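## Task

Every yellow sponge sits above a lot number printed on the shelf edge beneath it. Find the lot numbers that occur two or more times anywhere in the storeroom and place each yellow sponge carrying one of them on the desk. The robot must not tip over or be left leaning, which counts as failure, and an object that stays put only because the robot is holding it is not counted as placed.

## Robot and tools

Robot: a Hello Robot Stretch 4, about 1.6 m tall, on an omni-wheel base whose rim lies within 0.23 m of the base origin. It has a single arm: a lift on a mast, a telescoping arm reaching forward, a three-joint wrist (yaw, pitch, roll) and a two-finger gripper. Cameras: head_camera, head_left_camera, head_right_camera (fisheye) and wrist_camera. Loose objects may occasionally get nudged by the environment.

Frames: the base frame sits on the floor below the base centre, x ahead, y to the left, z up. hand_pose reports the point between the open fingertips in this frame; the printed value can be somewhat off. The odometry frame is the base frame as it was when the scene began.

execute_actions(actions, cameras): actions is a list holding one action or nothing (empty just returns state and images). An action may contain "base", "joints", or both, plus optional "pace" and "contact_limits"; alternatively it is {"end_of_arm": "enable_torque"} by itself. All motions in an action begin together.
- base: exactly one relative command, measured from where the base last reported itself. {"translate_m": d} drives straight, forward positive, -2 to 2 m. {"strafe_m": d} slides sideways, left positive, -2 to 2 m. {"rotate_rad": d} spins in place, counter-clockwise (left) positive, -3.2 to 3.2 rad.
- joints: absolute target positions by name (not offsets). lift_m 0 to 1.2 m; arm_m 0 to 0.55 m extension; wrist_yaw_rad -1.134 to 4.276 (0 ahead, positive leftward, 3.14 stowed backward, above 3.4 the arm may obstruct); wrist_pitch_rad -1.117 to 4.259 (0 level, 1.57 pointing down); wrist_roll_rad -1.117 to 4.259 (0 puts both fingers level, positive turns clockwise as seen from behind); gripper_m -0.038 to 0.141, the fingertip gap in metres (negative means the fingers squeeze each other). Targets past a limit are clipped and the result reports it; any other bad value or unknown key rejects the whole call with no motion.
- pace: "slow", "default", "fast" or "max" (base up to 0.1/0.3/0.4/0.6 m/s and 1/2/3/4 rad/s; slower when the lift is high).
- contact_limits: {"arm_m": v}, v from 0 (gentlest) to 0.75 (firmest), default 0.5; how hard the arm may push before it halts.
- cameras: list of names or "all"; omitted/null means all, [] means none.
Any joint or base omitted from an action may keep driving toward its previous target without the status showing it. To unfold the wrist at the start, sending lift_m 0.4 with wrist_yaw_rad 0 together works.

wait(seconds): 0 to 10 s, commands nothing, returns state and images.
zoom_image(camera, region): region [x0, y0, x1, y1] in pixels of that camera's latest full image, origin top-left, at most 504 by 504; useful for reading lot numbers.
read_manual(section): only licence texts; moves nothing.
finished_scene(scene): ends the current scene by its number, irreversibly, and reports success; the next task arrives in its result. Replying without a tool call ends everything.

Result lines: joint_positions (tolerances: lift and arm ±0.004, yaw and roll ±0.02, pitch ±0.05, gripper ±0.004). base_status/joint_status: "done"; "off_target" (stopped short, maybe still pushing); "contact_stop_at_<key>" (hit something, that part now slack); "limit_stop_at_<name>", including limit_stop_at_tilt (leaning beyond 6 degrees, lift/arm/wheels go limp and ignore commands) and limit_stop_at_own_body (self-collision guard, often with gripper pitched up below -0.2 and roll under -0.4 or over 4; moving away still works); "torque_fault" (a wrist or gripper motor overloaded and went limp, fix with enable_torque). on_its_own lists what happened without being commanded; "held at" is a held target. lidar_m: 12 distances in 30-degree sectors, first straight ahead, counting counter-clockwise (4th left, 7th behind, 10th right); "-" means nothing seen or closer than 0.25 m; it misses glass, thin legs, much behind. wrist_depth_mm: 7x7 grid of depths in mm (100 to 2000), top-left first. base_odometry counts wheel rotation, so slip looks like travel; if turned_by_wheels and turned_by_imu disagree by over about 0.1 rad, heading error is about their difference. base_tilt in degrees, forward and right positive, with a fixed bias up to 1.5. motor_effort: percent of max, bracket is the action's peak; a gripper squeeze at commanded gripper_m of 0 or above shows as a clear effort change; extra wrist_pitch effort hints at a load.

Gripping: command a gap smaller than the object; going lower squeezes harder and pulls it inward. Neither the reading nor "done" proves a grasp. If fingertips jam on a surface below, raise the lift.

Cautions: do not turn or drive with over 1 kg held and arm_m above 0.2, especially at fast paces; avoid steady hard pushes or pulls, particularly with the gripper high. A level gripper carrying over about 2 kg or being forced into something causes a torque fault. Drops, slams, hard collisions and objects falling are penalised. Release each object so it rests on the desk unsupported before finishing; shorter robot motion is better.

Each tool is called after ">>>" by a JSON object that holds its "name" and its "arguments", one argument or row to a line.

## Session

>>> {"name": "execute_actions", "arguments": {
  "actions": []
}}

Scene clock: 0.00 s.
base_odometry: x=+0.000 y=+0.000 heading=+0.000 (m, m, rad; odometry frame)
turned_by_wheels: +0.000 (rad since the last result)
turned_by_imu: +0.000 (rad since the last result)
base_tilt: forward=-0.1 right=+1.0 (deg)
lidar_m: 1.71 1.56 1.54 0.86 0.71 0.69 0.77 1.21 2.69 0.97 0.77 0.78
base_status: not commanded
joint_positions: lift_m=+0.290 arm_m=+0.002 wrist_yaw_rad=+3.053 wrist_pitch_rad=-0.014 wrist_roll_rad=-0.017 gripper_m=+0.057
joint_status: not commanded
motor_effort: lift_m=+18 arm_m=+0 wrist_yaw_rad=-1 wrist_pitch_rad=-6 wrist_roll_rad=-1 gripper_m=-1 wheel_0=+0 wheel_1=+0 wheel_2=+0 (%)
hand_pose: x=-0.1071 y=+0.1127 z=+0.4725 quat_wxyz=(+0.045, +0.007, -0.009, +0.999) (m; base frame)
wrist_depth_mm: - 137 1060 904 788 683 640 / - 136 1025 904 778 691 640 / 107 137 266 891 768 676 634 / 132 146 1008 904 768 676 621 / 1618 1255 1042 891 759 676 615 / 1464 1255 191 878 198 676 621 / 1098 1060 1008 121 759 647 621
pictures: head_camera, head_left_camera, head_right_camera, wrist_camera
Images, in order (width x height): head_camera 420x560, head_left_camera 420x672, head_right_camera 420x672, wrist_camera 616x392.

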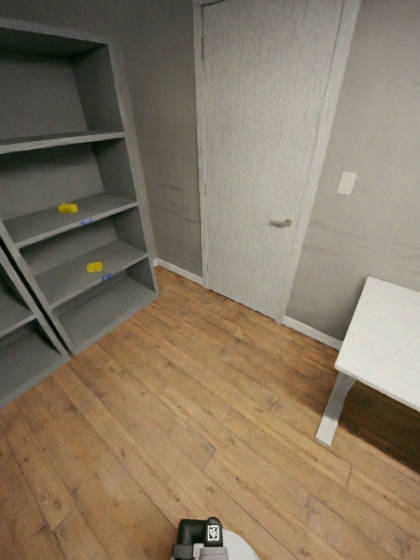

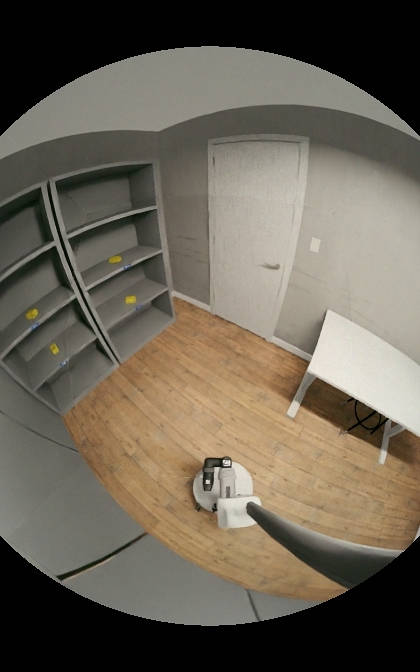

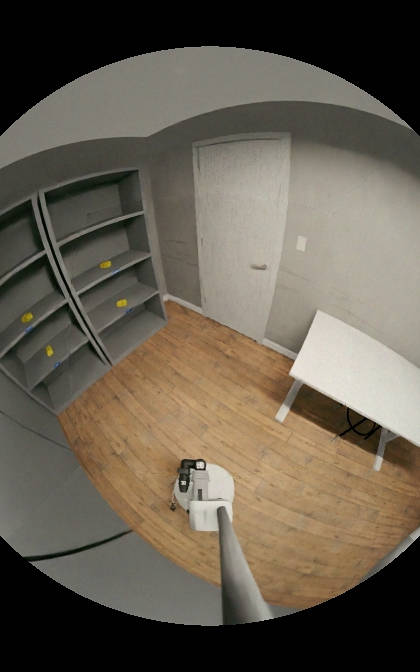

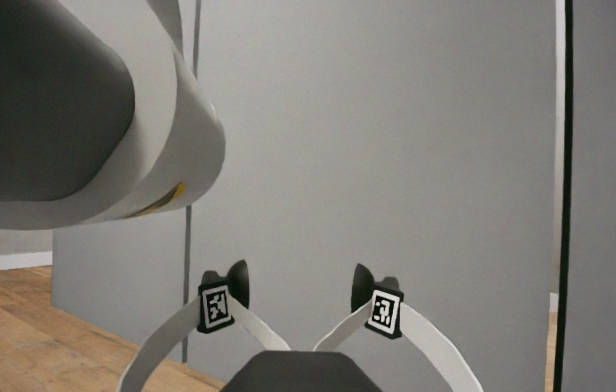

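>>> {"name": "execute_actions", "arguments": {
  "actions": [
    {"base":{"rotate_rad":0.95},"pace":"fast"}
  ],
  "cameras": []
}}

>>> {"name": "execute_actions", "arguments": {
  "actions": [
    {"base":{"translate_m":0.6},"joints":{"lift_m":0.5,"wrist_yaw_rad":0,"gripper_m":0.13},"pace":"fast"}
  ]
}}

Scene clock: 6.97 s.
base_odometry: x=+0.000 y=+0.000 heading=+0.950 (m, m, rad; odometry frame)
turned_by_wheels: +0.950 (rad since the last result)
turned_by_imu: +0.965 (rad since the last result)
base_tilt: forward=+0.0 right=+0.9 (deg)
lidar_m: 1.54 0.93 0.70 0.70 0.74 1.07 2.71 1.06 0.80 0.78 1.62 1.59
base_status: done
joint_positions: lift_m=+0.290 arm_m=+0.002 wrist_yaw_rad=+3.053 wrist_pitch_rad=-0.014 wrist_roll_rad=-0.017 gripper_m=+0.057
joint_status: not commanded
motor_effort: lift_m=+18(18) arm_m=+0(1) wrist_yaw_rad=+0(0) wrist_pitch_rad=-6(6) wrist_roll_rad=-1(0) gripper_m=-1(0) wheel_0=+1(7) wheel_1=+2(11) wheel_2=+0(10) (%)
hand_pose: x=-0.1071 y=+0.1127 z=+0.4725 quat_wxyz=(+0.045, +0.007, -0.009, +0.999) (m; base frame)
wrist_depth_mm: - 137 - - - 1229 866 / - 136 - - - 1205 866 / 108 137 265 - - 1205 854 / 132 146 - - - 1182 878 / - - - - - 1205 842 / 1430 1661 191 1808 198 1138 820 / 1138 1025 1138 122 1160 1025 831
pictures: none
No camera images: the call's "cameras" was empty. Leave "cameras" out to get every camera's image.

Scene clock: 9.73 s.
base_odometry: x=+0.349 y=+0.488 heading=+0.951 (m, m, rad; odometry frame)
turned_by_wheels: +0.000 (rad since the last result)
turned_by_imu: -0.002 (rad since the last result)
base_tilt: forward=-0.2 right=+1.0 (deg)
lidar_m: 0.94 0.90 0.66 0.66 0.71 1.03 3.35 1.13 1.03 1.54 1.27 0.97
base_status: done
joint_positions: lift_m=+0.500 arm_m=+0.002 wrist_yaw_rad=+0.001 wrist_pitch_rad=-0.014 wrist_roll_rad=-0.017 gripper_m=+0.130
joint_status: all done
motor_effort: lift_m=+21(23) arm_m=+0(0) wrist_yaw_rad=-3(11) wrist_pitch_rad=-5(6) wrist_roll_rad=+0(1) gripper_m=+0(2) wheel_0=+1(8) wheel_1=+1(10) wheel_2=+3(15) (%)
hand_pose: x=+0.4609 y=-0.0872 z=+0.6821 quat_wxyz=(+1.000, -0.009, -0.007, +0.000) (m; base frame)
wrist_depth_mm: 866 1205 1205 1182 866 1138 1118 / 809 891 842 831 741 715 768 / 891 1205 1160 1182 820 1098 1098 / 917 1205 1160 1182 809 1138 1118 / 891 1160 1205 1160 798 1138 1160 / 842 204 741 820 213 707 798 / 917 1205 1205 125 778 1138 1138
pictures: head_camera, head_left_camera, head_right_camera, wrist_camera
Images, in order (width x height): head_camera 420x560, head_left_camera 420x672, head_right_camera 420x672, wrist_camera 616x392.

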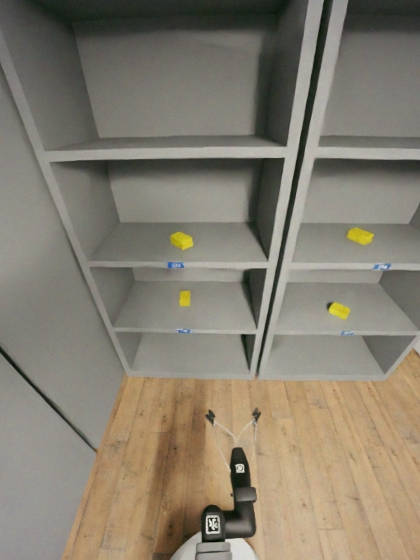

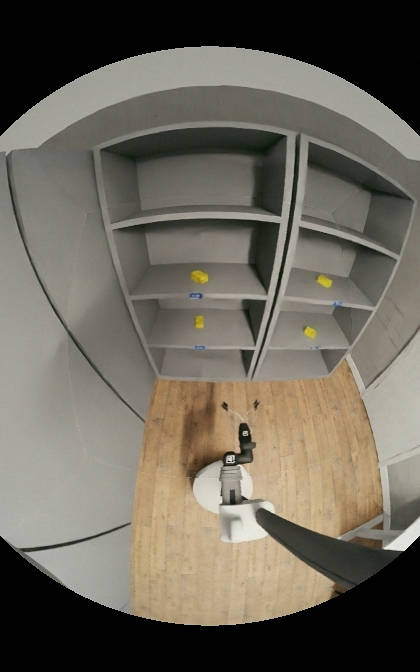

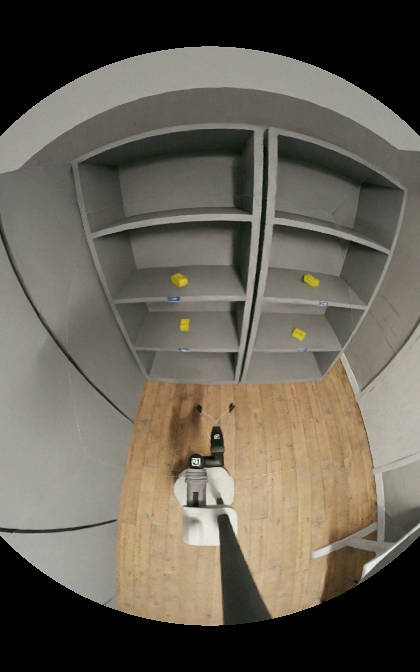

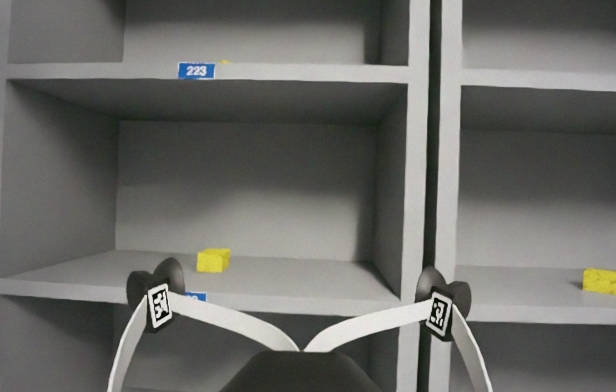

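>>> {"name": "zoom_image", "arguments": {
  "camera": "head_camera",
  "region": [130,220,240,350]
}}

>>> {"name": "zoom_image", "arguments": {
  "camera": "head_camera",
  "region": [310,220,420,350]
}}

Region (130, 220, 240, 350) of head_camera's 420x560 image, scaled by 3.877, with more detail than that image has; it fills the left 426 columns of this view, and the rest is white.

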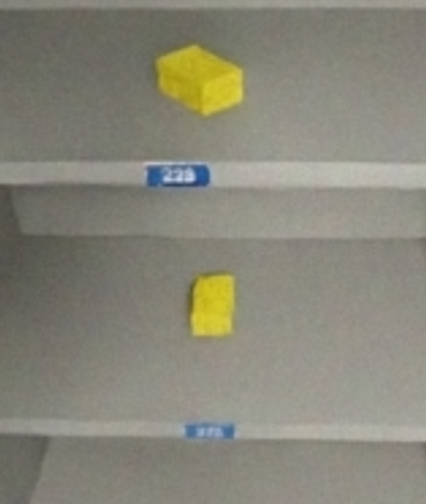

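Region (310, 220, 420, 350) of head_camera's 420x560 image, scaled by 3.877, with more detail than that image has; it fills the left 426 columns of this view, and the rest is white.

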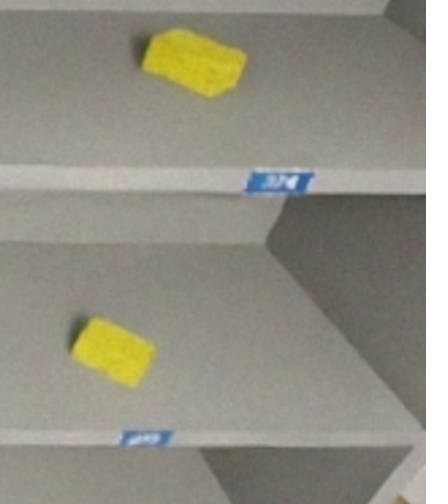

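>>> {"name": "execute_actions", "arguments": {
  "actions": [
    {"joints":{"lift_m":0.42,"wrist_yaw_rad":0.2},"pace":"fast"}
  ],
  "cameras": ["wrist_camera"]
}}

>>> {"name": "execute_actions", "arguments": {
  "actions": [
    {"joints":{"wrist_yaw_rad":-0.7},"pace":"fast"}
  ],
  "cameras": ["wrist_camera"]
}}

>>> {"name": "zoom_image", "arguments": {
  "camera": "wrist_camera",
  "region": [180,30,480,330]
}}

>>> {"name": "execute_actions", "arguments": {
  "actions": [
    {"base":{"rotate_rad":-3.14},"joints":{"wrist_yaw_rad":0},"pace":"fast"}
  ]
}}

Scene clock: 20.30 s.
base_odometry: x=+0.349 y=+0.488 heading=+0.951 (m, m, rad; odometry frame)
turned_by_wheels: +0.000 (rad since the last result)
turned_by_imu: +0.000 (rad since the last result)
base_tilt: forward=-0.1 right=+1.0 (deg)
lidar_m: 0.94 0.90 0.68 0.64 0.69 1.03 3.33 1.12 1.03 1.54 1.30 0.99
base_status: not commanded
joint_positions: lift_m=+0.420 arm_m=+0.002 wrist_yaw_rad=+0.199 wrist_pitch_rad=-0.014 wrist_roll_rad=-0.017 gripper_m=+0.130
joint_status: all done
motor_effort: lift_m=+15(19) arm_m=+0(0) wrist_yaw_rad=+2(4) wrist_pitch_rad=-6(6) wrist_roll_rad=+0(1) gripper_m=-1(1) wheel_0=+1(1) wheel_1=+1(2) wheel_2=+3(3) (%)
hand_pose: x=+0.4725 y=-0.0285 z=+0.6025 quat_wxyz=(+0.995, -0.008, -0.008, +0.099) (m; base frame)
wrist_depth_mm: 778 878 1205 778 759 668 627 / 768 878 1042 1008 991 798 668 / 778 946 1255 1182 1138 798 661 / 798 946 1255 1182 1118 768 809 / 788 842 946 917 831 707 647 / 788 204 1255 1182 1098 640 634 / 798 946 1182 125 1118 661 1025
pictures: wrist_camera
Images, in order (width x height): wrist_camera 616x392.

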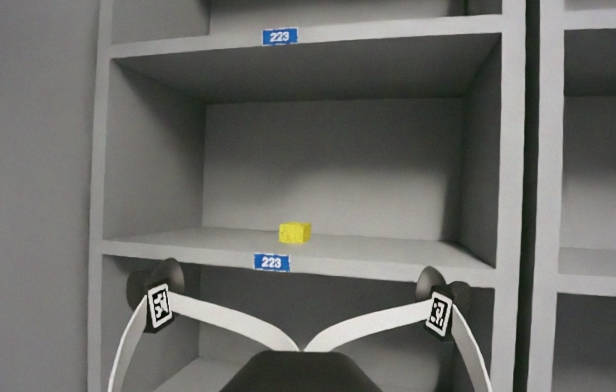

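Scene clock: 21.33 s.
base_odometry: x=+0.349 y=+0.488 heading=+0.951 (m, m, rad; odometry frame)
turned_by_wheels: +0.000 (rad since the last result)
turned_by_imu: +0.000 (rad since the last result)
base_tilt: forward=+0.0 right=+1.1 (deg)
lidar_m: 0.94 0.91 0.68 0.64 0.71 1.01 3.35 1.11 1.02 1.54 1.27 0.97
base_status: not commanded
joint_positions: lift_m=+0.420 arm_m=+0.002 wrist_yaw_rad=-0.699 wrist_pitch_rad=-0.014 wrist_roll_rad=-0.017 gripper_m=+0.130
joint_status: all done
motor_effort: lift_m=+15(15) arm_m=+0(0) wrist_yaw_rad=-4(10) wrist_pitch_rad=-5(5) wrist_roll_rad=+0(1) gripper_m=+0(2) wheel_0=+1(1) wheel_1=+1(2) wheel_2=+3(3) (%)
hand_pose: x=+0.3369 y=-0.2526 z=+0.6025 quat_wxyz=(+0.939, -0.010, -0.004, -0.343) (m; base frame)
wrist_depth_mm: 715 759 1281 1499 1397 1499 1281 / 976 750 1042 1138 1308 1537 1281 / 1042 759 1336 1537 1397 1537 1255 / 991 759 1336 1537 1430 1537 1255 / 798 750 1229 1366 1336 1537 1255 / 1008 204 1281 1537 213 1430 1281 / 991 809 1255 125 1281 1366 1255
pictures: wrist_camera
Images, in order (width x height): wrist_camera 616x392.

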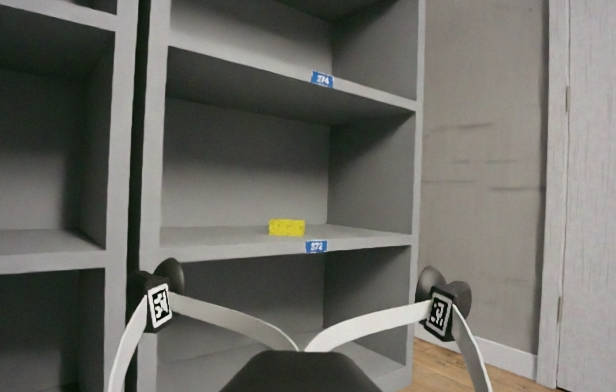

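Region (180, 30, 480, 330) of wrist_camera's 616x392 image, scaled by 1.680.

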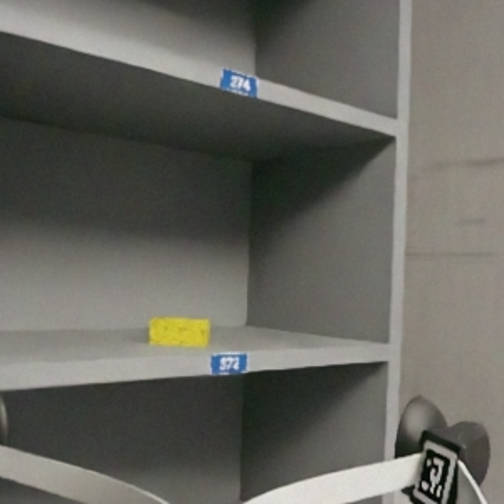

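Scene clock: 23.67 s.
base_odometry: x=+0.349 y=+0.488 heading=-2.189 (m, m, rad; odometry frame)
turned_by_wheels: -3.140 (rad since the last result)
turned_by_imu: -3.186 (rad since the last result)
base_tilt: forward=-0.1 right=+0.9 (deg)
lidar_m: 3.28 1.11 1.03 1.54 1.31 0.99 0.95 0.90 0.68 0.64 0.69 1.00
base_status: done
joint_positions: lift_m=+0.420 arm_m=+0.002 wrist_yaw_rad=+0.000 wrist_pitch_rad=-0.014 wrist_roll_rad=-0.017 gripper_m=+0.130
joint_status: all done
motor_effort: lift_m=+16(16) arm_m=+0(0) wrist_yaw_rad=-1(3) wrist_pitch_rad=-6(5) wrist_roll_rad=+2(1) gripper_m=+0(2) wheel_0=+2(9) wheel_1=+2(12) wheel_2=+2(10) (%)
hand_pose: x=+0.4609 y=-0.0874 z=+0.6024 quat_wxyz=(+1.000, -0.009, -0.007, +0.000) (m; base frame)
wrist_depth_mm: - - - - - 1430 931 / - - - - - 1430 946 / - - - - - 1430 946 / 1708 - - - - 1397 931 / - - - - - 1366 931 / 1708 205 1708 - 1808 1182 931 / 1366 1366 1430 125 1430 1182 917
pictures: head_camera, head_left_camera, head_right_camera, wrist_camera
Images, in order (width x height): head_camera 420x560, head_left_camera 420x672, head_right_camera 420x672, wrist_camera 616x392.

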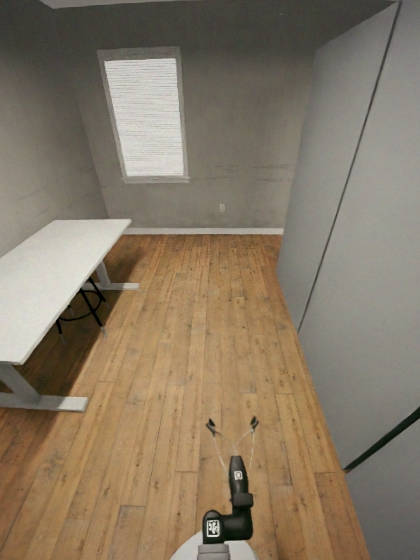

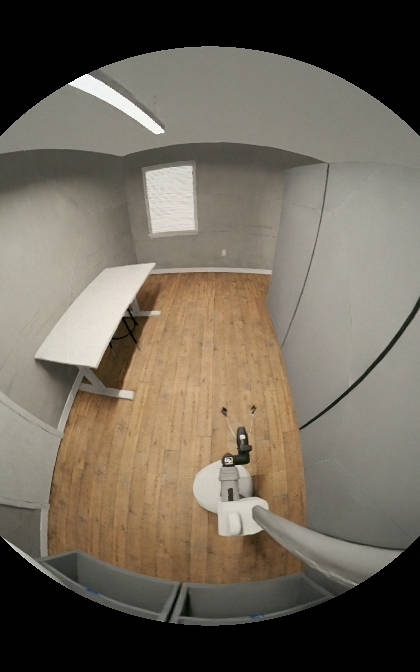

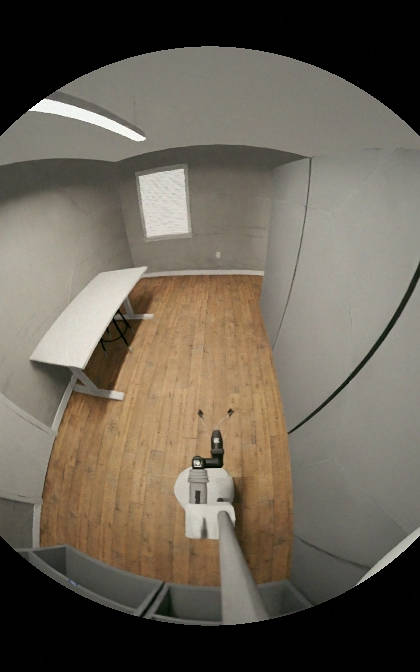

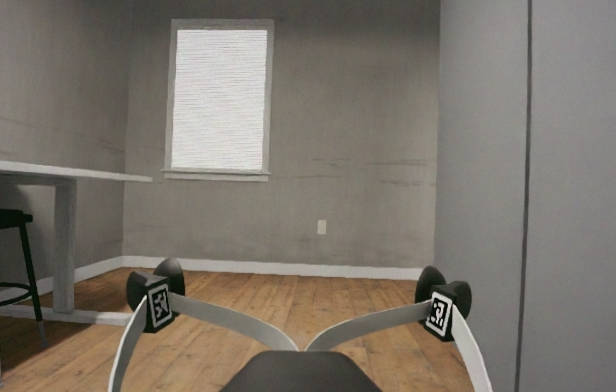

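>>> {"name": "execute_actions", "arguments": {
  "actions": [
    {"base":{"rotate_rad":3.11},"pace":"fast"}
  ],
  "cameras": []
}}

>>> {"name": "execute_actions", "arguments": {
  "actions": [
    {"base":{"strafe_m":0.29},"joints":{"lift_m":0.48,"wrist_pitch_rad":0.25},"pace":"fast"}
  ],
  "cameras": []
}}

>>> {"name": "execute_actions", "arguments": {
  "actions": [
    {"base":{"translate_m":0.35},"joints":{"arm_m":0.1},"pace":"fast"}
  ],
  "cameras": ["wrist_camera","head_camera"]
}}

Scene clock: 34.83 s.
base_odometry: x=+0.349 y=+0.488 heading=+0.921 (m, m, rad; odometry frame)
turned_by_wheels: +3.110 (rad since the last result)
turned_by_imu: +3.156 (rad since the last result)
base_tilt: forward=-0.2 right=+0.9 (deg)
lidar_m: 0.94 0.92 0.68 0.65 0.68 1.00 3.36 1.16 1.04 1.53 1.34 1.00
base_status: done
joint_positions: lift_m=+0.420 arm_m=+0.002 wrist_yaw_rad=+0.000 wrist_pitch_rad=-0.014 wrist_roll_rad=-0.017 gripper_m=+0.130
joint_status: not commanded
motor_effort: lift_m=+16(17) arm_m=+0(0) wrist_yaw_rad=+0(2) wrist_pitch_rad=-5(6) wrist_roll_rad=+1(2) gripper_m=+0(1) wheel_0=-1(9) wheel_1=+0(10) wheel_2=-1(14) (%)
hand_pose: x=+0.4609 y=-0.0874 z=+0.6024 quat_wxyz=(+1.000, -0.009, -0.007, +0.000) (m; base frame)
wrist_depth_mm: 768 788 778 788 732 1160 946 / 904 1078 1025 1008 750 960 917 / 946 1182 1182 1182 741 1138 1160 / 946 1205 1182 1160 723 1182 1160 / 878 741 917 991 723 878 854 / 960 204 1138 1138 213 1182 1138 / 960 1138 1182 125 723 1182 1138
pictures: none
No camera images: the call's "cameras" was empty. Leave "cameras" out to get every camera's image.

Scene clock: 36.70 s.
base_odometry: x=+0.118 y=+0.664 heading=+0.921 (m, m, rad; odometry frame)
turned_by_wheels: +0.000 (rad since the last result)
turned_by_imu: +0.001 (rad since the last result)
base_tilt: forward=-0.1 right=+1.0 (deg)
lidar_m: 0.94 0.52 0.37 0.37 0.39 0.57 1.83 1.56 1.28 1.82 1.36 0.99
base_status: done
joint_positions: lift_m=+0.480 arm_m=+0.002 wrist_yaw_rad=+0.000 wrist_pitch_rad=+0.252 wrist_roll_rad=-0.017 gripper_m=+0.130
joint_status: all done
motor_effort: lift_m=+21(23) arm_m=+0(0) wrist_yaw_rad=-3(1) wrist_pitch_rad=-5(6) wrist_roll_rad=+0(1) gripper_m=-1(0) wheel_0=+2(12) wheel_1=-1(12) wheel_2=+0(1) (%)
hand_pose: x=+0.4519 y=-0.0874 z=+0.5861 quat_wxyz=(+0.992, -0.008, +0.126, +0.001) (m; base frame)
wrist_depth_mm: 627 778 1098 1078 1060 991 676 / 627 778 1118 1118 1118 976 699 / 640 809 1138 1138 1138 960 715 / 647 778 1205 1182 831 809 750 / 647 820 1281 1281 1255 917 1008 / 647 205 991 1118 213 809 1078 / 654 866 878 125 878 854 891
pictures: none
No camera images: the call's "cameras" was empty. Leave "cameras" out to get every camera's image.

Scene clock: 38.87 s.
base_odometry: x=+0.330 y=+0.942 heading=+0.921 (m, m, rad; odometry frame)
turned_by_wheels: +0.000 (rad since the last result)
turned_by_imu: -0.002 (rad since the last result)
base_tilt: forward=-0.2 right=+1.0 (deg)
lidar_m: 0.59 0.52 0.37 0.36 0.38 0.56 1.73 1.59 1.50 1.84 0.84 0.65
base_status: done
joint_positions: lift_m=+0.480 arm_m=+0.098 wrist_yaw_rad=+0.000 wrist_pitch_rad=+0.252 wrist_roll_rad=-0.017 gripper_m=+0.130
joint_status: all done
motor_effort: lift_m=+20(20) arm_m=+9(11) wrist_yaw_rad=-1(0) wrist_pitch_rad=-5(4) wrist_roll_rad=+1(1) gripper_m=+1(1) wheel_0=-1(8) wheel_1=+2(5) wheel_2=+0(11) (%)
hand_pose: x=+0.5486 y=-0.0874 z=+0.5861 quat_wxyz=(+0.992, -0.008, +0.126, +0.001) (m; base frame)
wrist_depth_mm: 521 691 676 676 668 668 661 / 530 699 699 699 699 691 683 / 530 723 732 732 723 723 676 / 500 564 580 500 634 647 603 / 362 370 382 392 399 407 413 / 484 204 317 322 213 314 319 / 554 788 866 125 842 831 647
pictures: head_camera, wrist_camera
Images, in order (width x height): head_camera 420x560, wrist_camera 616x392.

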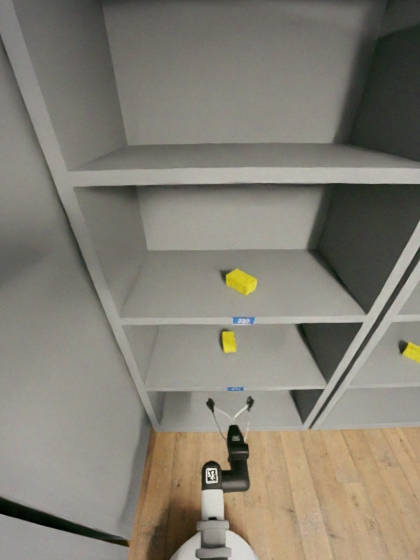

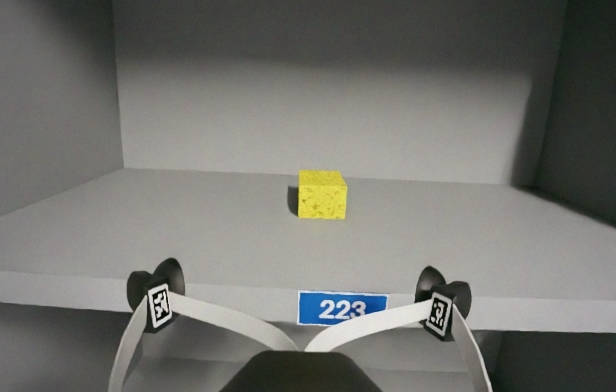

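>>> {"name": "execute_actions", "arguments": {
  "actions": [
    {"base":{"strafe_m":-0.025},"joints":{"arm_m":0.35},"pace":"fast"}
  ],
  "cameras": ["wrist_camera"]
}}

Scene clock: 44.83 s.
base_odometry: x=+0.350 y=+0.927 heading=+0.921 (m, m, rad; odometry frame)
turned_by_wheels: +0.000 (rad since the last result)
turned_by_imu: +0.000 (rad since the last result)
base_tilt: forward=-0.1 right=+1.0 (deg)
lidar_m: 0.61 0.56 0.41 0.37 0.41 0.58 1.75 1.53 1.49 1.83 0.86 0.62
base_status: done
joint_positions: lift_m=+0.480 arm_m=+0.348 wrist_yaw_rad=+0.000 wrist_pitch_rad=+0.252 wrist_roll_rad=-0.017 gripper_m=+0.130
joint_status: all done
motor_effort: lift_m=+20(20) arm_m=+9(12) wrist_yaw_rad=+0(1) wrist_pitch_rad=-5(5) wrist_roll_rad=+2(0) gripper_m=-2(1) wheel_0=-2(10) wheel_1=+1(5) wheel_2=+0(1) (%)
hand_pose: x=+0.7986 y=-0.0874 z=+0.5861 quat_wxyz=(+0.992, -0.008, +0.126, +0.001) (m; base frame)
wrist_depth_mm: 462 455 452 452 442 442 445 / 473 469 469 466 466 459 455 / 488 492 484 484 480 480 473 / 504 504 500 500 496 500 496 / 357 373 379 279 397 404 413 / 270 204 254 252 213 281 297 / 218 217 224 126 229 230 242
pictures: wrist_camera
Images, in order (width x height): wrist_camera 616x392.

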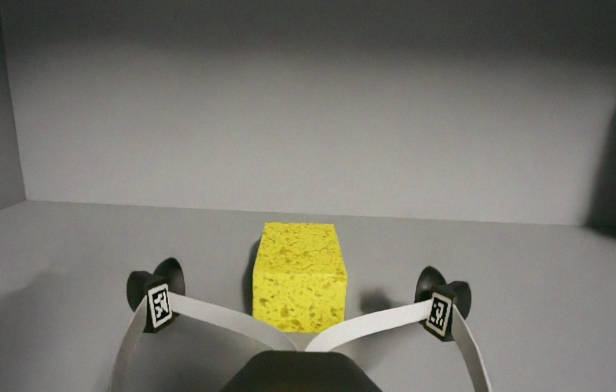

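>>> {"name": "execute_actions", "arguments": {
  "actions": [
    {"joints":{"arm_m":0.405,"lift_m":0.468,"wrist_roll_rad":0.02}}
  ],
  "cameras": ["wrist_camera"]
}}

>>> {"name": "execute_actions", "arguments": {
  "actions": [
    {"joints":{"gripper_m":0.015}}
  ],
  "cameras": ["wrist_camera"]
}}

>>> {"name": "execute_actions", "arguments": {
  "actions": [
    {"joints":{"lift_m":0.5}}
  ],
  "cameras": ["wrist_camera"]
}}

Scene clock: 49.60 s.
base_odometry: x=+0.350 y=+0.927 heading=+0.921 (m, m, rad; odometry frame)
turned_by_wheels: +0.000 (rad since the last result)
turned_by_imu: +0.000 (rad since the last result)
base_tilt: forward=-0.1 right=+1.0 (deg)
lidar_m: 0.60 0.53 0.39 0.37 0.41 0.60 1.74 1.56 1.49 1.84 0.86 0.63
base_status: not commanded
joint_positions: lift_m=+0.468 arm_m=+0.403 wrist_yaw_rad=+0.000 wrist_pitch_rad=+0.252 wrist_roll_rad=+0.020 gripper_m=+0.130
joint_status: all done
motor_effort: lift_m=+14(20) arm_m=+10(9) wrist_yaw_rad=-3(2) wrist_pitch_rad=-5(6) wrist_roll_rad=+2(4) gripper_m=-2(1) wheel_0=-1(1) wheel_1=+0(0) wheel_2=+0(0) (%)
hand_pose: x=+0.8536 y=-0.0874 z=+0.5745 quat_wxyz=(+0.992, +0.010, +0.126, -0.001) (m; base frame)
wrist_depth_mm: 404 399 399 399 394 397 397 / 421 418 418 413 410 413 410 / 433 433 433 430 430 430 427 / 452 449 449 449 445 445 442 / 353 353 353 251 362 362 357 / 259 204 207 193 212 251 264 / 210 208 209 125 210 208 216
pictures: wrist_camera
Images, in order (width x height): wrist_camera 616x392.

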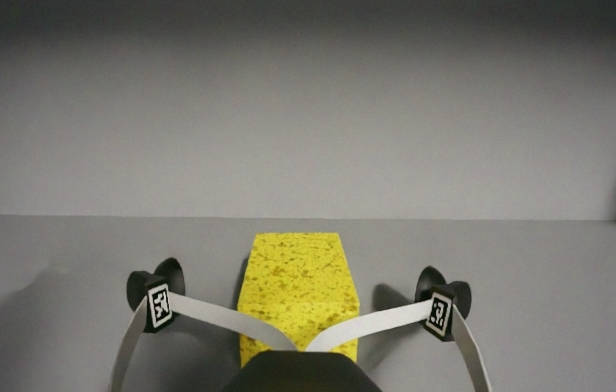

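Scene clock: 51.67 s.
base_odometry: x=+0.350 y=+0.927 heading=+0.921 (m, m, rad; odometry frame)
turned_by_wheels: +0.000 (rad since the last result)
turned_by_imu: +0.000 (rad since the last result)
base_tilt: forward=-0.2 right=+1.0 (deg)
lidar_m: 0.60 0.54 0.39 0.38 0.40 0.58 1.74 1.52 1.47 1.83 0.85 0.64
base_status: not commanded
joint_positions: lift_m=+0.468 arm_m=+0.403 wrist_yaw_rad=+0.000 wrist_pitch_rad=+0.252 wrist_roll_rad=+0.020 gripper_m=+0.015
joint_status: all done
motor_effort: lift_m=+15(15) arm_m=+10(10) wrist_yaw_rad=-4(0) wrist_pitch_rad=-5(5) wrist_roll_rad=+1(1) gripper_m=-16(19) wheel_0=-2(2) wheel_1=+0(1) wheel_2=+0(0) (%)
hand_pose: x=+0.8536 y=-0.0874 z=+0.5745 quat_wxyz=(+0.992, +0.010, +0.126, -0.001) (m; base frame)
wrist_depth_mm: 402 402 397 402 394 397 392 / 418 415 415 415 415 410 407 / 436 433 433 430 430 424 424 / 449 452 449 449 445 445 439 / 351 355 357 243 362 359 357 / 260 262 179 179 184 265 264 / 211 199 201 118 202 191 216
pictures: wrist_camera
Images, in order (width x height): wrist_camera 616x392.

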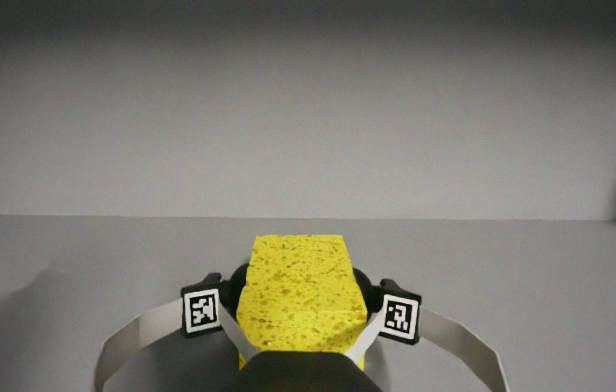

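Scene clock: 52.60 s.
base_odometry: x=+0.350 y=+0.927 heading=+0.921 (m, m, rad; odometry frame)
turned_by_wheels: +0.000 (rad since the last result)
turned_by_imu: +0.000 (rad since the last result)
base_tilt: forward=-0.1 right=+1.0 (deg)
lidar_m: 0.60 0.53 0.40 0.38 0.40 0.59 1.74 1.55 1.48 1.84 0.85 0.62
base_status: not commanded
joint_positions: lift_m=+0.500 arm_m=+0.403 wrist_yaw_rad=+0.000 wrist_pitch_rad=+0.252 wrist_roll_rad=+0.020 gripper_m=+0.015
joint_status: all done
motor_effort: lift_m=+21(25) arm_m=+10(10) wrist_yaw_rad=-1(1) wrist_pitch_rad=-7(5) wrist_roll_rad=+1(2) gripper_m=-19(18) wheel_0=-2(1) wheel_1=+0(0) wheel_2=+0(0) (%)
hand_pose: x=+0.8536 y=-0.0874 z=+0.6060 quat_wxyz=(+0.992, +0.010, +0.126, -0.001) (m; base frame)
wrist_depth_mm: 402 399 402 399 397 397 397 / 418 413 415 415 413 413 407 / 436 436 430 430 427 427 424 / 449 452 445 445 445 439 439 / 427 430 439 242 433 439 436 / 317 319 179 179 184 322 320 / 254 243 244 117 243 234 258
pictures: wrist_camera
Images, in order (width x height): wrist_camera 616x392.

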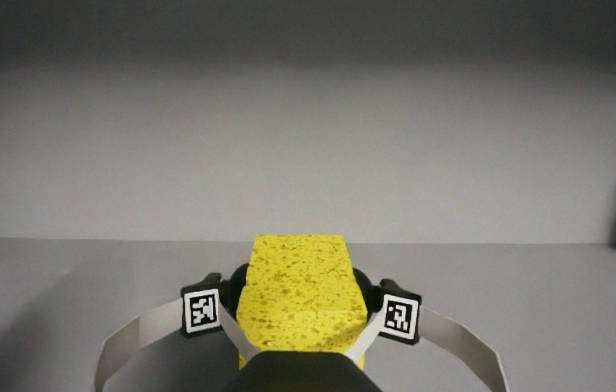

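>>> {"name": "execute_actions", "arguments": {
  "actions": [
    {"joints":{"arm_m":0},"pace":"fast"}
  ],
  "cameras": []
}}

>>> {"name": "execute_actions", "arguments": {
  "actions": [
    {"base":{"rotate_rad":-2.3},"joints":{"lift_m":0.76},"pace":"fast"}
  ],
  "cameras": []
}}

>>> {"name": "execute_actions", "arguments": {
  "actions": [
    {"base":{"translate_m":0.85},"pace":"max"}
  ],
  "cameras": ["wrist_camera","head_camera"]
}}

Scene clock: 59.87 s.
base_odometry: x=+0.350 y=+0.927 heading=+0.921 (m, m, rad; odometry frame)
turned_by_wheels: +0.000 (rad since the last result)
turned_by_imu: +0.000 (rad since the last result)
base_tilt: forward=-0.1 right=+1.0 (deg)
lidar_m: 0.60 0.55 0.41 0.38 0.40 0.59 1.75 1.56 1.47 1.83 0.85 0.63
base_status: not commanded
joint_positions: lift_m=+0.500 arm_m=+0.003 wrist_yaw_rad=+0.000 wrist_pitch_rad=+0.252 wrist_roll_rad=+0.020 gripper_m=+0.015
joint_status: all done
joint sent to its limit — the command would take arm_m past its lower limit, so that joint was sent only as far as its limit.
motor_effort: lift_m=+21(21) arm_m=-10(10) wrist_yaw_rad=+0(2) wrist_pitch_rad=-7(6) wrist_roll_rad=+0(0) gripper_m=-14(18) wheel_0=-1(2) wheel_1=+0(0) wheel_2=+0(0) (%)
hand_pose: x=+0.4535 y=-0.0875 z=+0.6059 quat_wxyz=(+0.992, +0.010, +0.126, -0.001) (m; base frame)
wrist_depth_mm: 569 759 768 759 759 768 615 / 574 778 798 788 788 788 621 / 580 820 831 820 820 809 621 / 564 676 668 668 676 683 591 / 436 436 436 243 442 442 439 / 580 707 179 179 185 778 585 / 580 831 866 117 866 715 603
pictures: none
No camera images: the call's "cameras" was empty. Leave "cameras" out to get every camera's image.

Scene clock: 61.90 s.
base_odometry: x=+0.350 y=+0.927 heading=-1.379 (m, m, rad; odometry frame)
turned_by_wheels: -2.300 (rad since the last result)
turned_by_imu: -2.334 (rad since the last result)
base_tilt: forward=-0.1 right=+0.9 (deg)
lidar_m: 1.47 1.84 1.10 0.68 0.62 0.62 0.45 0.38 0.38 0.47 0.94 2.01
base_status: done
joint_positions: lift_m=+0.760 arm_m=+0.003 wrist_yaw_rad=+0.000 wrist_pitch_rad=+0.252 wrist_roll_rad=+0.020 gripper_m=+0.015
joint_status: all done
motor_effort: lift_m=+21(29) arm_m=-10(10) wrist_yaw_rad=-1(2) wrist_pitch_rad=-5(7) wrist_roll_rad=+1(2) gripper_m=-15(16) wheel_0=+2(9) wheel_1=+1(7) wheel_2=+0(10) (%)
hand_pose: x=+0.4535 y=-0.0874 z=+0.8660 quat_wxyz=(+0.992, +0.010, +0.126, -0.001) (m; base frame)
wrist_depth_mm: 1366 1537 1808 - - - - / 1366 1576 1708 - - - - / 1430 1618 1756 - - - - / 1464 1661 1921 - - - - / 1499 1708 1863 243 - - - / 1537 1661 179 179 185 1708 1708 / 1397 1255 1308 117 1308 1255 1366
pictures: none
No camera images: the call's "cameras" was empty. Leave "cameras" out to get every camera's image.

Scene clock: 65.37 s.
base_odometry: x=+0.512 y=+0.093 heading=-1.379 (m, m, rad; odometry frame)
turned_by_wheels: +0.000 (rad since the last result)
turned_by_imu: -0.003 (rad since the last result)
base_tilt: forward=-0.1 right=+1.0 (deg)
lidar_m: 0.60 0.97 1.17 1.29 1.16 1.15 1.15 1.01 1.03 1.26 3.09 0.82
base_status: done
joint_positions: lift_m=+0.760 arm_m=+0.003 wrist_yaw_rad=+0.000 wrist_pitch_rad=+0.252 wrist_roll_rad=+0.020 gripper_m=+0.015
joint_status: not commanded
motor_effort: lift_m=+21(21) arm_m=-9(10) wrist_yaw_rad=-1(2) wrist_pitch_rad=-6(5) wrist_roll_rad=+3(0) gripper_m=-16(17) wheel_0=+0(8) wheel_1=+1(2) wheel_2=+3(15) (%)
hand_pose: x=+0.4535 y=-0.0874 z=+0.8660 quat_wxyz=(+0.992, +0.010, +0.126, -0.001) (m; base frame)
wrist_depth_mm: 854 976 1138 1366 1708 - - / 878 991 1160 1397 1808 - - / 917 1042 1182 1397 1618 - - / 917 946 946 960 931 960 - / 960 1025 615 242 668 - - / 976 1078 179 179 184 1708 1708 / 1008 1160 842 118 1366 1255 1366
pictures: head_camera, wrist_camera
Images, in order (width x height): head_camera 420x560, wrist_camera 616x392.

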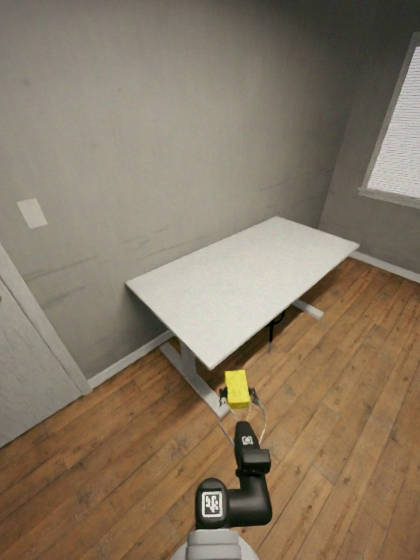

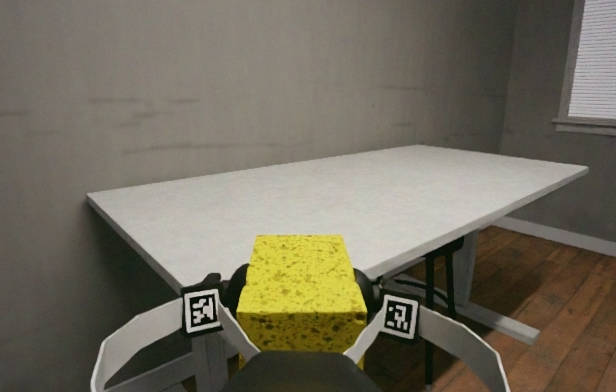

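>>> {"name": "execute_actions", "arguments": {
  "actions": [
    {"joints":{"arm_m":0.52,"lift_m":0.71},"pace":"fast"}
  ],
  "cameras": ["wrist_camera","head_camera"]
}}

Scene clock: 70.17 s.
base_odometry: x=+0.512 y=+0.093 heading=-1.379 (m, m, rad; odometry frame)
turned_by_wheels: +0.000 (rad since the last result)
turned_by_imu: +0.000 (rad since the last result)
base_tilt: forward=-0.1 right=+1.0 (deg)
lidar_m: 0.60 0.96 1.19 1.30 1.17 1.17 1.15 1.03 1.04 1.27 3.07 0.83
base_status: not commanded
joint_positions: lift_m=+0.710 arm_m=+0.518 wrist_yaw_rad=+0.000 wrist_pitch_rad=+0.252 wrist_roll_rad=+0.020 gripper_m=+0.015
joint_status: all done
motor_effort: lift_m=+16(19) arm_m=+9(11) wrist_yaw_rad=-3(0) wrist_pitch_rad=-5(6) wrist_roll_rad=+2(1) gripper_m=-15(17) wheel_0=+0(0) wheel_1=+1(1) wheel_2=+3(3) (%)
hand_pose: x=+0.9686 y=-0.0874 z=+0.8165 quat_wxyz=(+0.992, +0.010, +0.126, -0.001) (m; base frame)
wrist_depth_mm: 559 640 741 866 1060 1430 1808 / 574 654 768 904 1118 1537 - / 585 676 798 946 1160 1537 - / 615 683 750 759 768 759 759 / 484 484 488 242 496 496 488 / 355 359 179 179 184 362 364 / 290 274 276 118 276 264 290
pictures: head_camera, wrist_camera
Images, in order (width x height): head_camera 420x560, wrist_camera 616x392.

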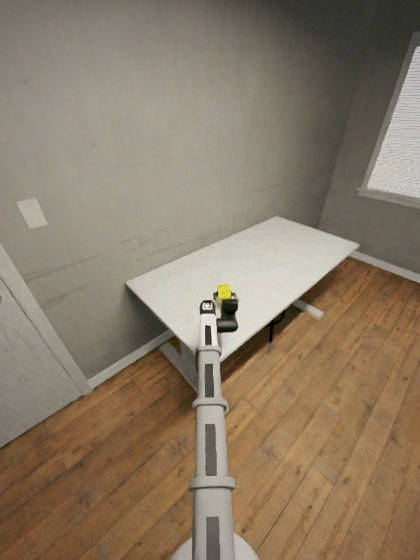

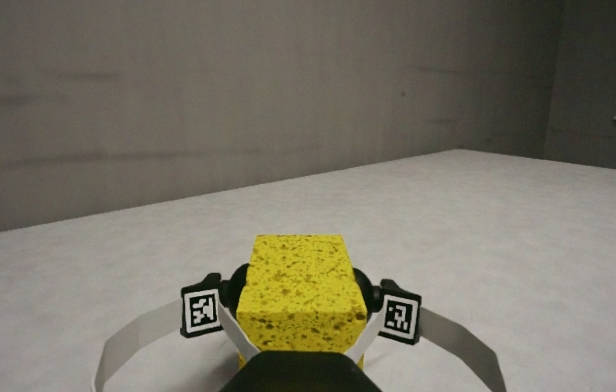

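>>> {"name": "execute_actions", "arguments": {
  "actions": [
    {"joints":{"lift_m":0.659}}
  ],
  "cameras": []
}}

>>> {"name": "execute_actions", "arguments": {
  "actions": [
    {"joints":{"gripper_m":0.14}}
  ],
  "cameras": []
}}

>>> {"name": "execute_actions", "arguments": {
  "actions": [
    {"joints":{"arm_m":0.01,"lift_m":0.96},"pace":"max"}
  ],
  "cameras": ["head_camera"]
}}

>>> {"name": "execute_actions", "arguments": {
  "actions": [
    {"base":{"rotate_rad":2.605},"joints":{"wrist_yaw_rad":0.5},"pace":"max"}
  ],
  "cameras": []
}}

>>> {"name": "execute_actions", "arguments": {
  "actions": [
    {"base":{"translate_m":0.55},"joints":{"arm_m":0.15},"pace":"max"}
  ],
  "cameras": ["wrist_camera","head_camera"]
}}

Scene clock: 81.53 s.
base_odometry: x=+0.512 y=+0.093 heading=-1.379 (m, m, rad; odometry frame)
turned_by_wheels: +0.000 (rad since the last result)
turned_by_imu: +0.000 (rad since the last result)
base_tilt: forward=-0.1 right=+0.9 (deg)
lidar_m: 0.59 0.96 1.18 1.31 1.18 1.16 1.15 1.02 1.02 1.27 3.07 0.82
base_status: not commanded
joint_positions: lift_m=+0.659 arm_m=+0.518 wrist_yaw_rad=+0.000 wrist_pitch_rad=+0.252 wrist_roll_rad=+0.020 gripper_m=+0.015
joint_status: all done
motor_effort: lift_m=+14(12) arm_m=+10(9) wrist_yaw_rad=-2(2) wrist_pitch_rad=-5(4) wrist_roll_rad=+2(2) gripper_m=-18(17) wheel_0=+0(0) wheel_1=+2(1) wheel_2=+3(3) (%)
hand_pose: x=+0.9686 y=-0.0874 z=+0.7655 quat_wxyz=(+0.992, +0.010, +0.126, -0.001) (m; base frame)
wrist_depth_mm: 559 640 732 891 1078 1397 1921 / 580 654 768 917 1118 1499 - / 591 668 798 917 1078 1281 - / 559 554 559 569 569 574 574 / 362 366 368 243 370 368 368 / 268 270 179 179 185 272 270 / 216 204 206 117 207 198 222
pictures: none
No camera images: the call's "cameras" was empty. Leave "cameras" out to get every camera's image.

Scene clock: 83.77 s.
base_odometry: x=+0.512 y=+0.093 heading=-1.379 (m, m, rad; odometry frame)
turned_by_wheels: +0.000 (rad since the last result)
turned_by_imu: +0.000 (rad since the last result)
base_tilt: forward=-0.1 right=+1.0 (deg)
lidar_m: 0.60 0.95 1.18 1.31 1.17 1.18 1.16 1.00 1.04 1.25 3.07 0.80
base_status: not commanded
joint_positions: lift_m=+0.659 arm_m=+0.518 wrist_yaw_rad=+0.000 wrist_pitch_rad=+0.252 wrist_roll_rad=+0.020 gripper_m=+0.140
joint_status: all done
motor_effort: lift_m=+15(15) arm_m=+10(9) wrist_yaw_rad=-3(0) wrist_pitch_rad=-6(5) wrist_roll_rad=+2(1) gripper_m=+1(18) wheel_0=+0(0) wheel_1=+1(2) wheel_2=+3(3) (%)
hand_pose: x=+0.9686 y=-0.0874 z=+0.7655 quat_wxyz=(+0.992, +0.010, +0.126, -0.001) (m; base frame)
wrist_depth_mm: 564 640 741 878 1078 1430 1921 / 574 647 759 904 1138 1537 - / 585 676 788 931 1078 1255 - / 564 569 569 564 574 569 580 / 364 366 368 260 368 368 366 / 267 206 245 192 247 246 270 / 216 213 214 122 216 213 222
pictures: none
No camera images: the call's "cameras" was empty. Leave "cameras" out to get every camera's image.

Scene clock: 85.77 s.
base_odometry: x=+0.512 y=+0.093 heading=-1.379 (m, m, rad; odometry frame)
turned_by_wheels: +0.000 (rad since the last result)
turned_by_imu: +0.000 (rad since the last result)
base_tilt: forward=-0.1 right=+1.0 (deg)
lidar_m: 0.61 0.96 1.17 1.31 1.17 1.18 1.15 1.00 1.03 1.24 3.08 0.82
base_status: not commanded
joint_positions: lift_m=+0.960 arm_m=+0.012 wrist_yaw_rad=+0.000 wrist_pitch_rad=+0.252 wrist_roll_rad=+0.020 gripper_m=+0.140
joint_status: all done
motor_effort: lift_m=+20(24) arm_m=-10(13) wrist_yaw_rad=-1(4) wrist_pitch_rad=-6(6) wrist_roll_rad=+0(1) gripper_m=+2(0) wheel_0=-1(0) wheel_1=+1(2) wheel_2=+3(3) (%)
hand_pose: x=+0.4620 y=-0.0875 z=+1.0661 quat_wxyz=(+0.992, +0.010, +0.126, -0.001) (m; base frame)
wrist_depth_mm: 842 991 1138 1336 1618 - - / 878 991 1160 1366 1756 - - / 904 1008 1205 1430 1808 - - / 917 1042 1229 1430 1708 - - / 917 1025 1118 1098 1118 1078 - / 976 205 768 768 741 931 - / 991 1078 640 121 931 1537 1708
pictures: head_camera
Images, in order (width x height): head_camera 420x560.

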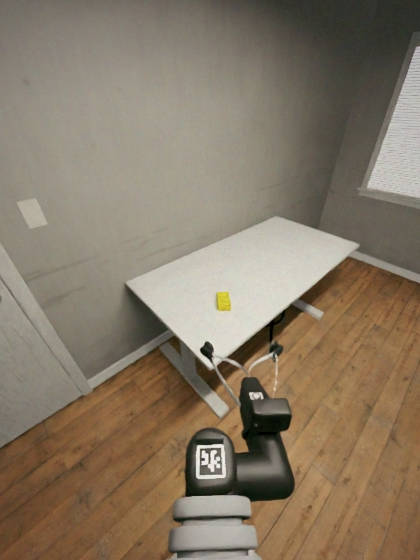

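Scene clock: 88.57 s.
base_odometry: x=+0.512 y=+0.093 heading=+1.226 (m, m, rad; odometry frame)
turned_by_wheels: +2.605 (rad since the last result)
turned_by_imu: +2.643 (rad since the last result)
base_tilt: forward=-0.2 right=+1.0 (deg)
lidar_m: 1.17 1.17 1.03 1.03 1.26 3.10 0.83 0.62 0.98 1.16 1.31 1.15
base_status: done
joint_positions: lift_m=+0.960 arm_m=+0.012 wrist_yaw_rad=+0.500 wrist_pitch_rad=+0.252 wrist_roll_rad=+0.020 gripper_m=+0.140
joint_status: all done
motor_effort: lift_m=+20(20) arm_m=-9(10) wrist_yaw_rad=+2(7) wrist_pitch_rad=-6(5) wrist_roll_rad=+2(2) gripper_m=+0(1) wheel_0=-1(6) wheel_1=-1(6) wheel_2=-2(9) (%)
hand_pose: x=+0.4697 y=+0.0572 z=+1.0661 quat_wxyz=(+0.962, -0.022, +0.124, +0.244) (m; base frame)
wrist_depth_mm: 768 891 1025 1205 1336 1205 1060 / 798 904 1078 1229 1499 1255 1078 / 809 946 1138 1281 1397 1205 1118 / 820 960 1160 1366 1499 1255 891 / 854 976 1182 1430 1499 1336 1160 / 866 205 1160 1464 1182 1025 1098 / 891 1078 1255 121 1576 976 866
pictures: none
No camera images: the call's "cameras" was empty. Leave "cameras" out to get every camera's image.

Scene clock: 91.53 s.
base_odometry: x=+0.698 y=+0.611 heading=+1.226 (m, m, rad; odometry frame)
turned_by_wheels: +0.000 (rad since the last result)
turned_by_imu: -0.002 (rad since the last result)
base_tilt: forward=-0.1 right=+0.9 (deg)
lidar_m: 0.64 0.79 0.85 0.87 1.04 1.98 1.15 1.12 1.37 1.18 0.71 0.64
base_status: done
joint_positions: lift_m=+0.960 arm_m=+0.148 wrist_yaw_rad=+0.500 wrist_pitch_rad=+0.252 wrist_roll_rad=+0.020 gripper_m=+0.140
joint_status: all done
motor_effort: lift_m=+20(20) arm_m=+9(10) wrist_yaw_rad=+1(0) wrist_pitch_rad=-4(5) wrist_roll_rad=+1(1) gripper_m=+1(2) wheel_0=+2(7) wheel_1=+2(9) wheel_2=+1(14) (%)
hand_pose: x=+0.6063 y=+0.0572 z=+1.0661 quat_wxyz=(+0.962, -0.022, +0.124, +0.244) (m; base frame)
wrist_depth_mm: 609 661 732 854 768 647 559 / 615 683 768 891 788 661 574 / 634 699 778 931 798 668 585 / 640 715 676 683 683 654 591 / 661 732 778 442 445 445 445 / 683 205 831 427 322 294 327 / 699 798 866 122 866 270 262
pictures: head_camera, wrist_camera
Images, in order (width x height): head_camera 420x560, wrist_camera 616x392.

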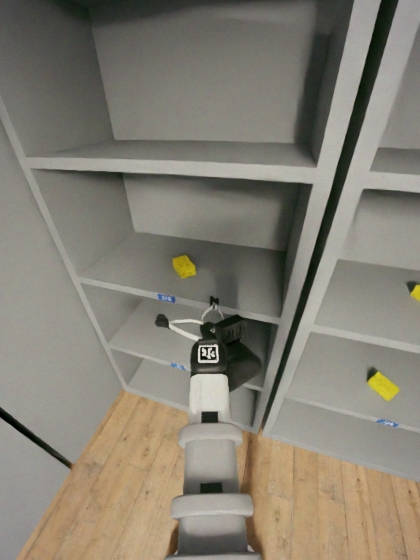

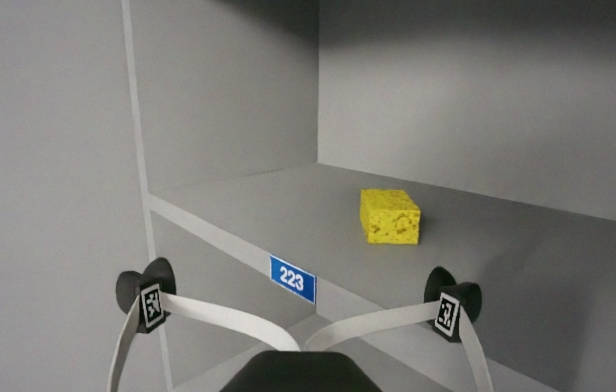

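>>> {"name": "execute_actions", "arguments": {
  "actions": [
    {"base":{"strafe_m":0.033},"joints":{"arm_m":0.435,"lift_m":0.985},"pace":"fast"}
  ],
  "cameras": ["wrist_camera","head_camera"]
}}

Scene clock: 97.67 s.
base_odometry: x=+0.667 y=+0.622 heading=+1.226 (m, m, rad; odometry frame)
turned_by_wheels: +0.000 (rad since the last result)
turned_by_imu: +0.000 (rad since the last result)
base_tilt: forward=-0.1 right=+1.0 (deg)
lidar_m: 0.65 0.80 0.81 0.83 1.00 1.93 1.23 1.12 1.41 1.21 0.73 0.65
base_status: done
joint_positions: lift_m=+0.985 arm_m=+0.433 wrist_yaw_rad=+0.500 wrist_pitch_rad=+0.252 wrist_roll_rad=+0.020 gripper_m=+0.140
joint_status: all done
motor_effort: lift_m=+20(23) arm_m=+10(9) wrist_yaw_rad=-2(0) wrist_pitch_rad=-5(6) wrist_roll_rad=+0(1) gripper_m=-2(1) wheel_0=+1(9) wheel_1=-3(12) wheel_2=+0(1) (%)
hand_pose: x=+0.8913 y=+0.0572 z=+1.0911 quat_wxyz=(+0.962, -0.022, +0.124, +0.244) (m; base frame)
wrist_depth_mm: 459 530 609 597 477 404 359 / 469 535 627 621 496 418 366 / 480 554 640 647 508 430 370 / 492 569 654 647 530 439 379 / 480 496 500 504 500 439 392 / 366 204 353 293 336 334 366 / 294 290 293 122 294 291 297
pictures: head_camera, wrist_camera
Images, in order (width x height): head_camera 420x560, wrist_camera 616x392.

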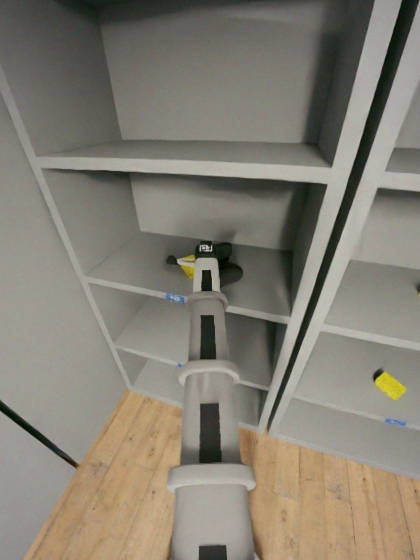

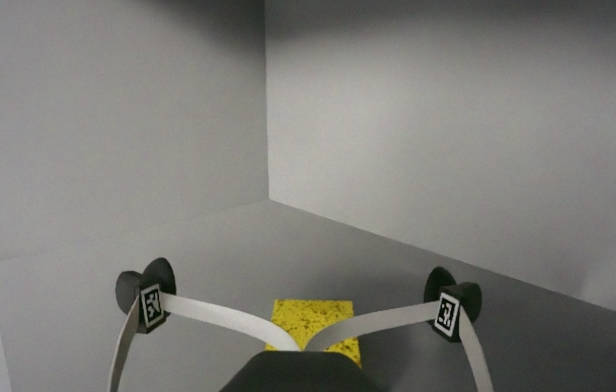

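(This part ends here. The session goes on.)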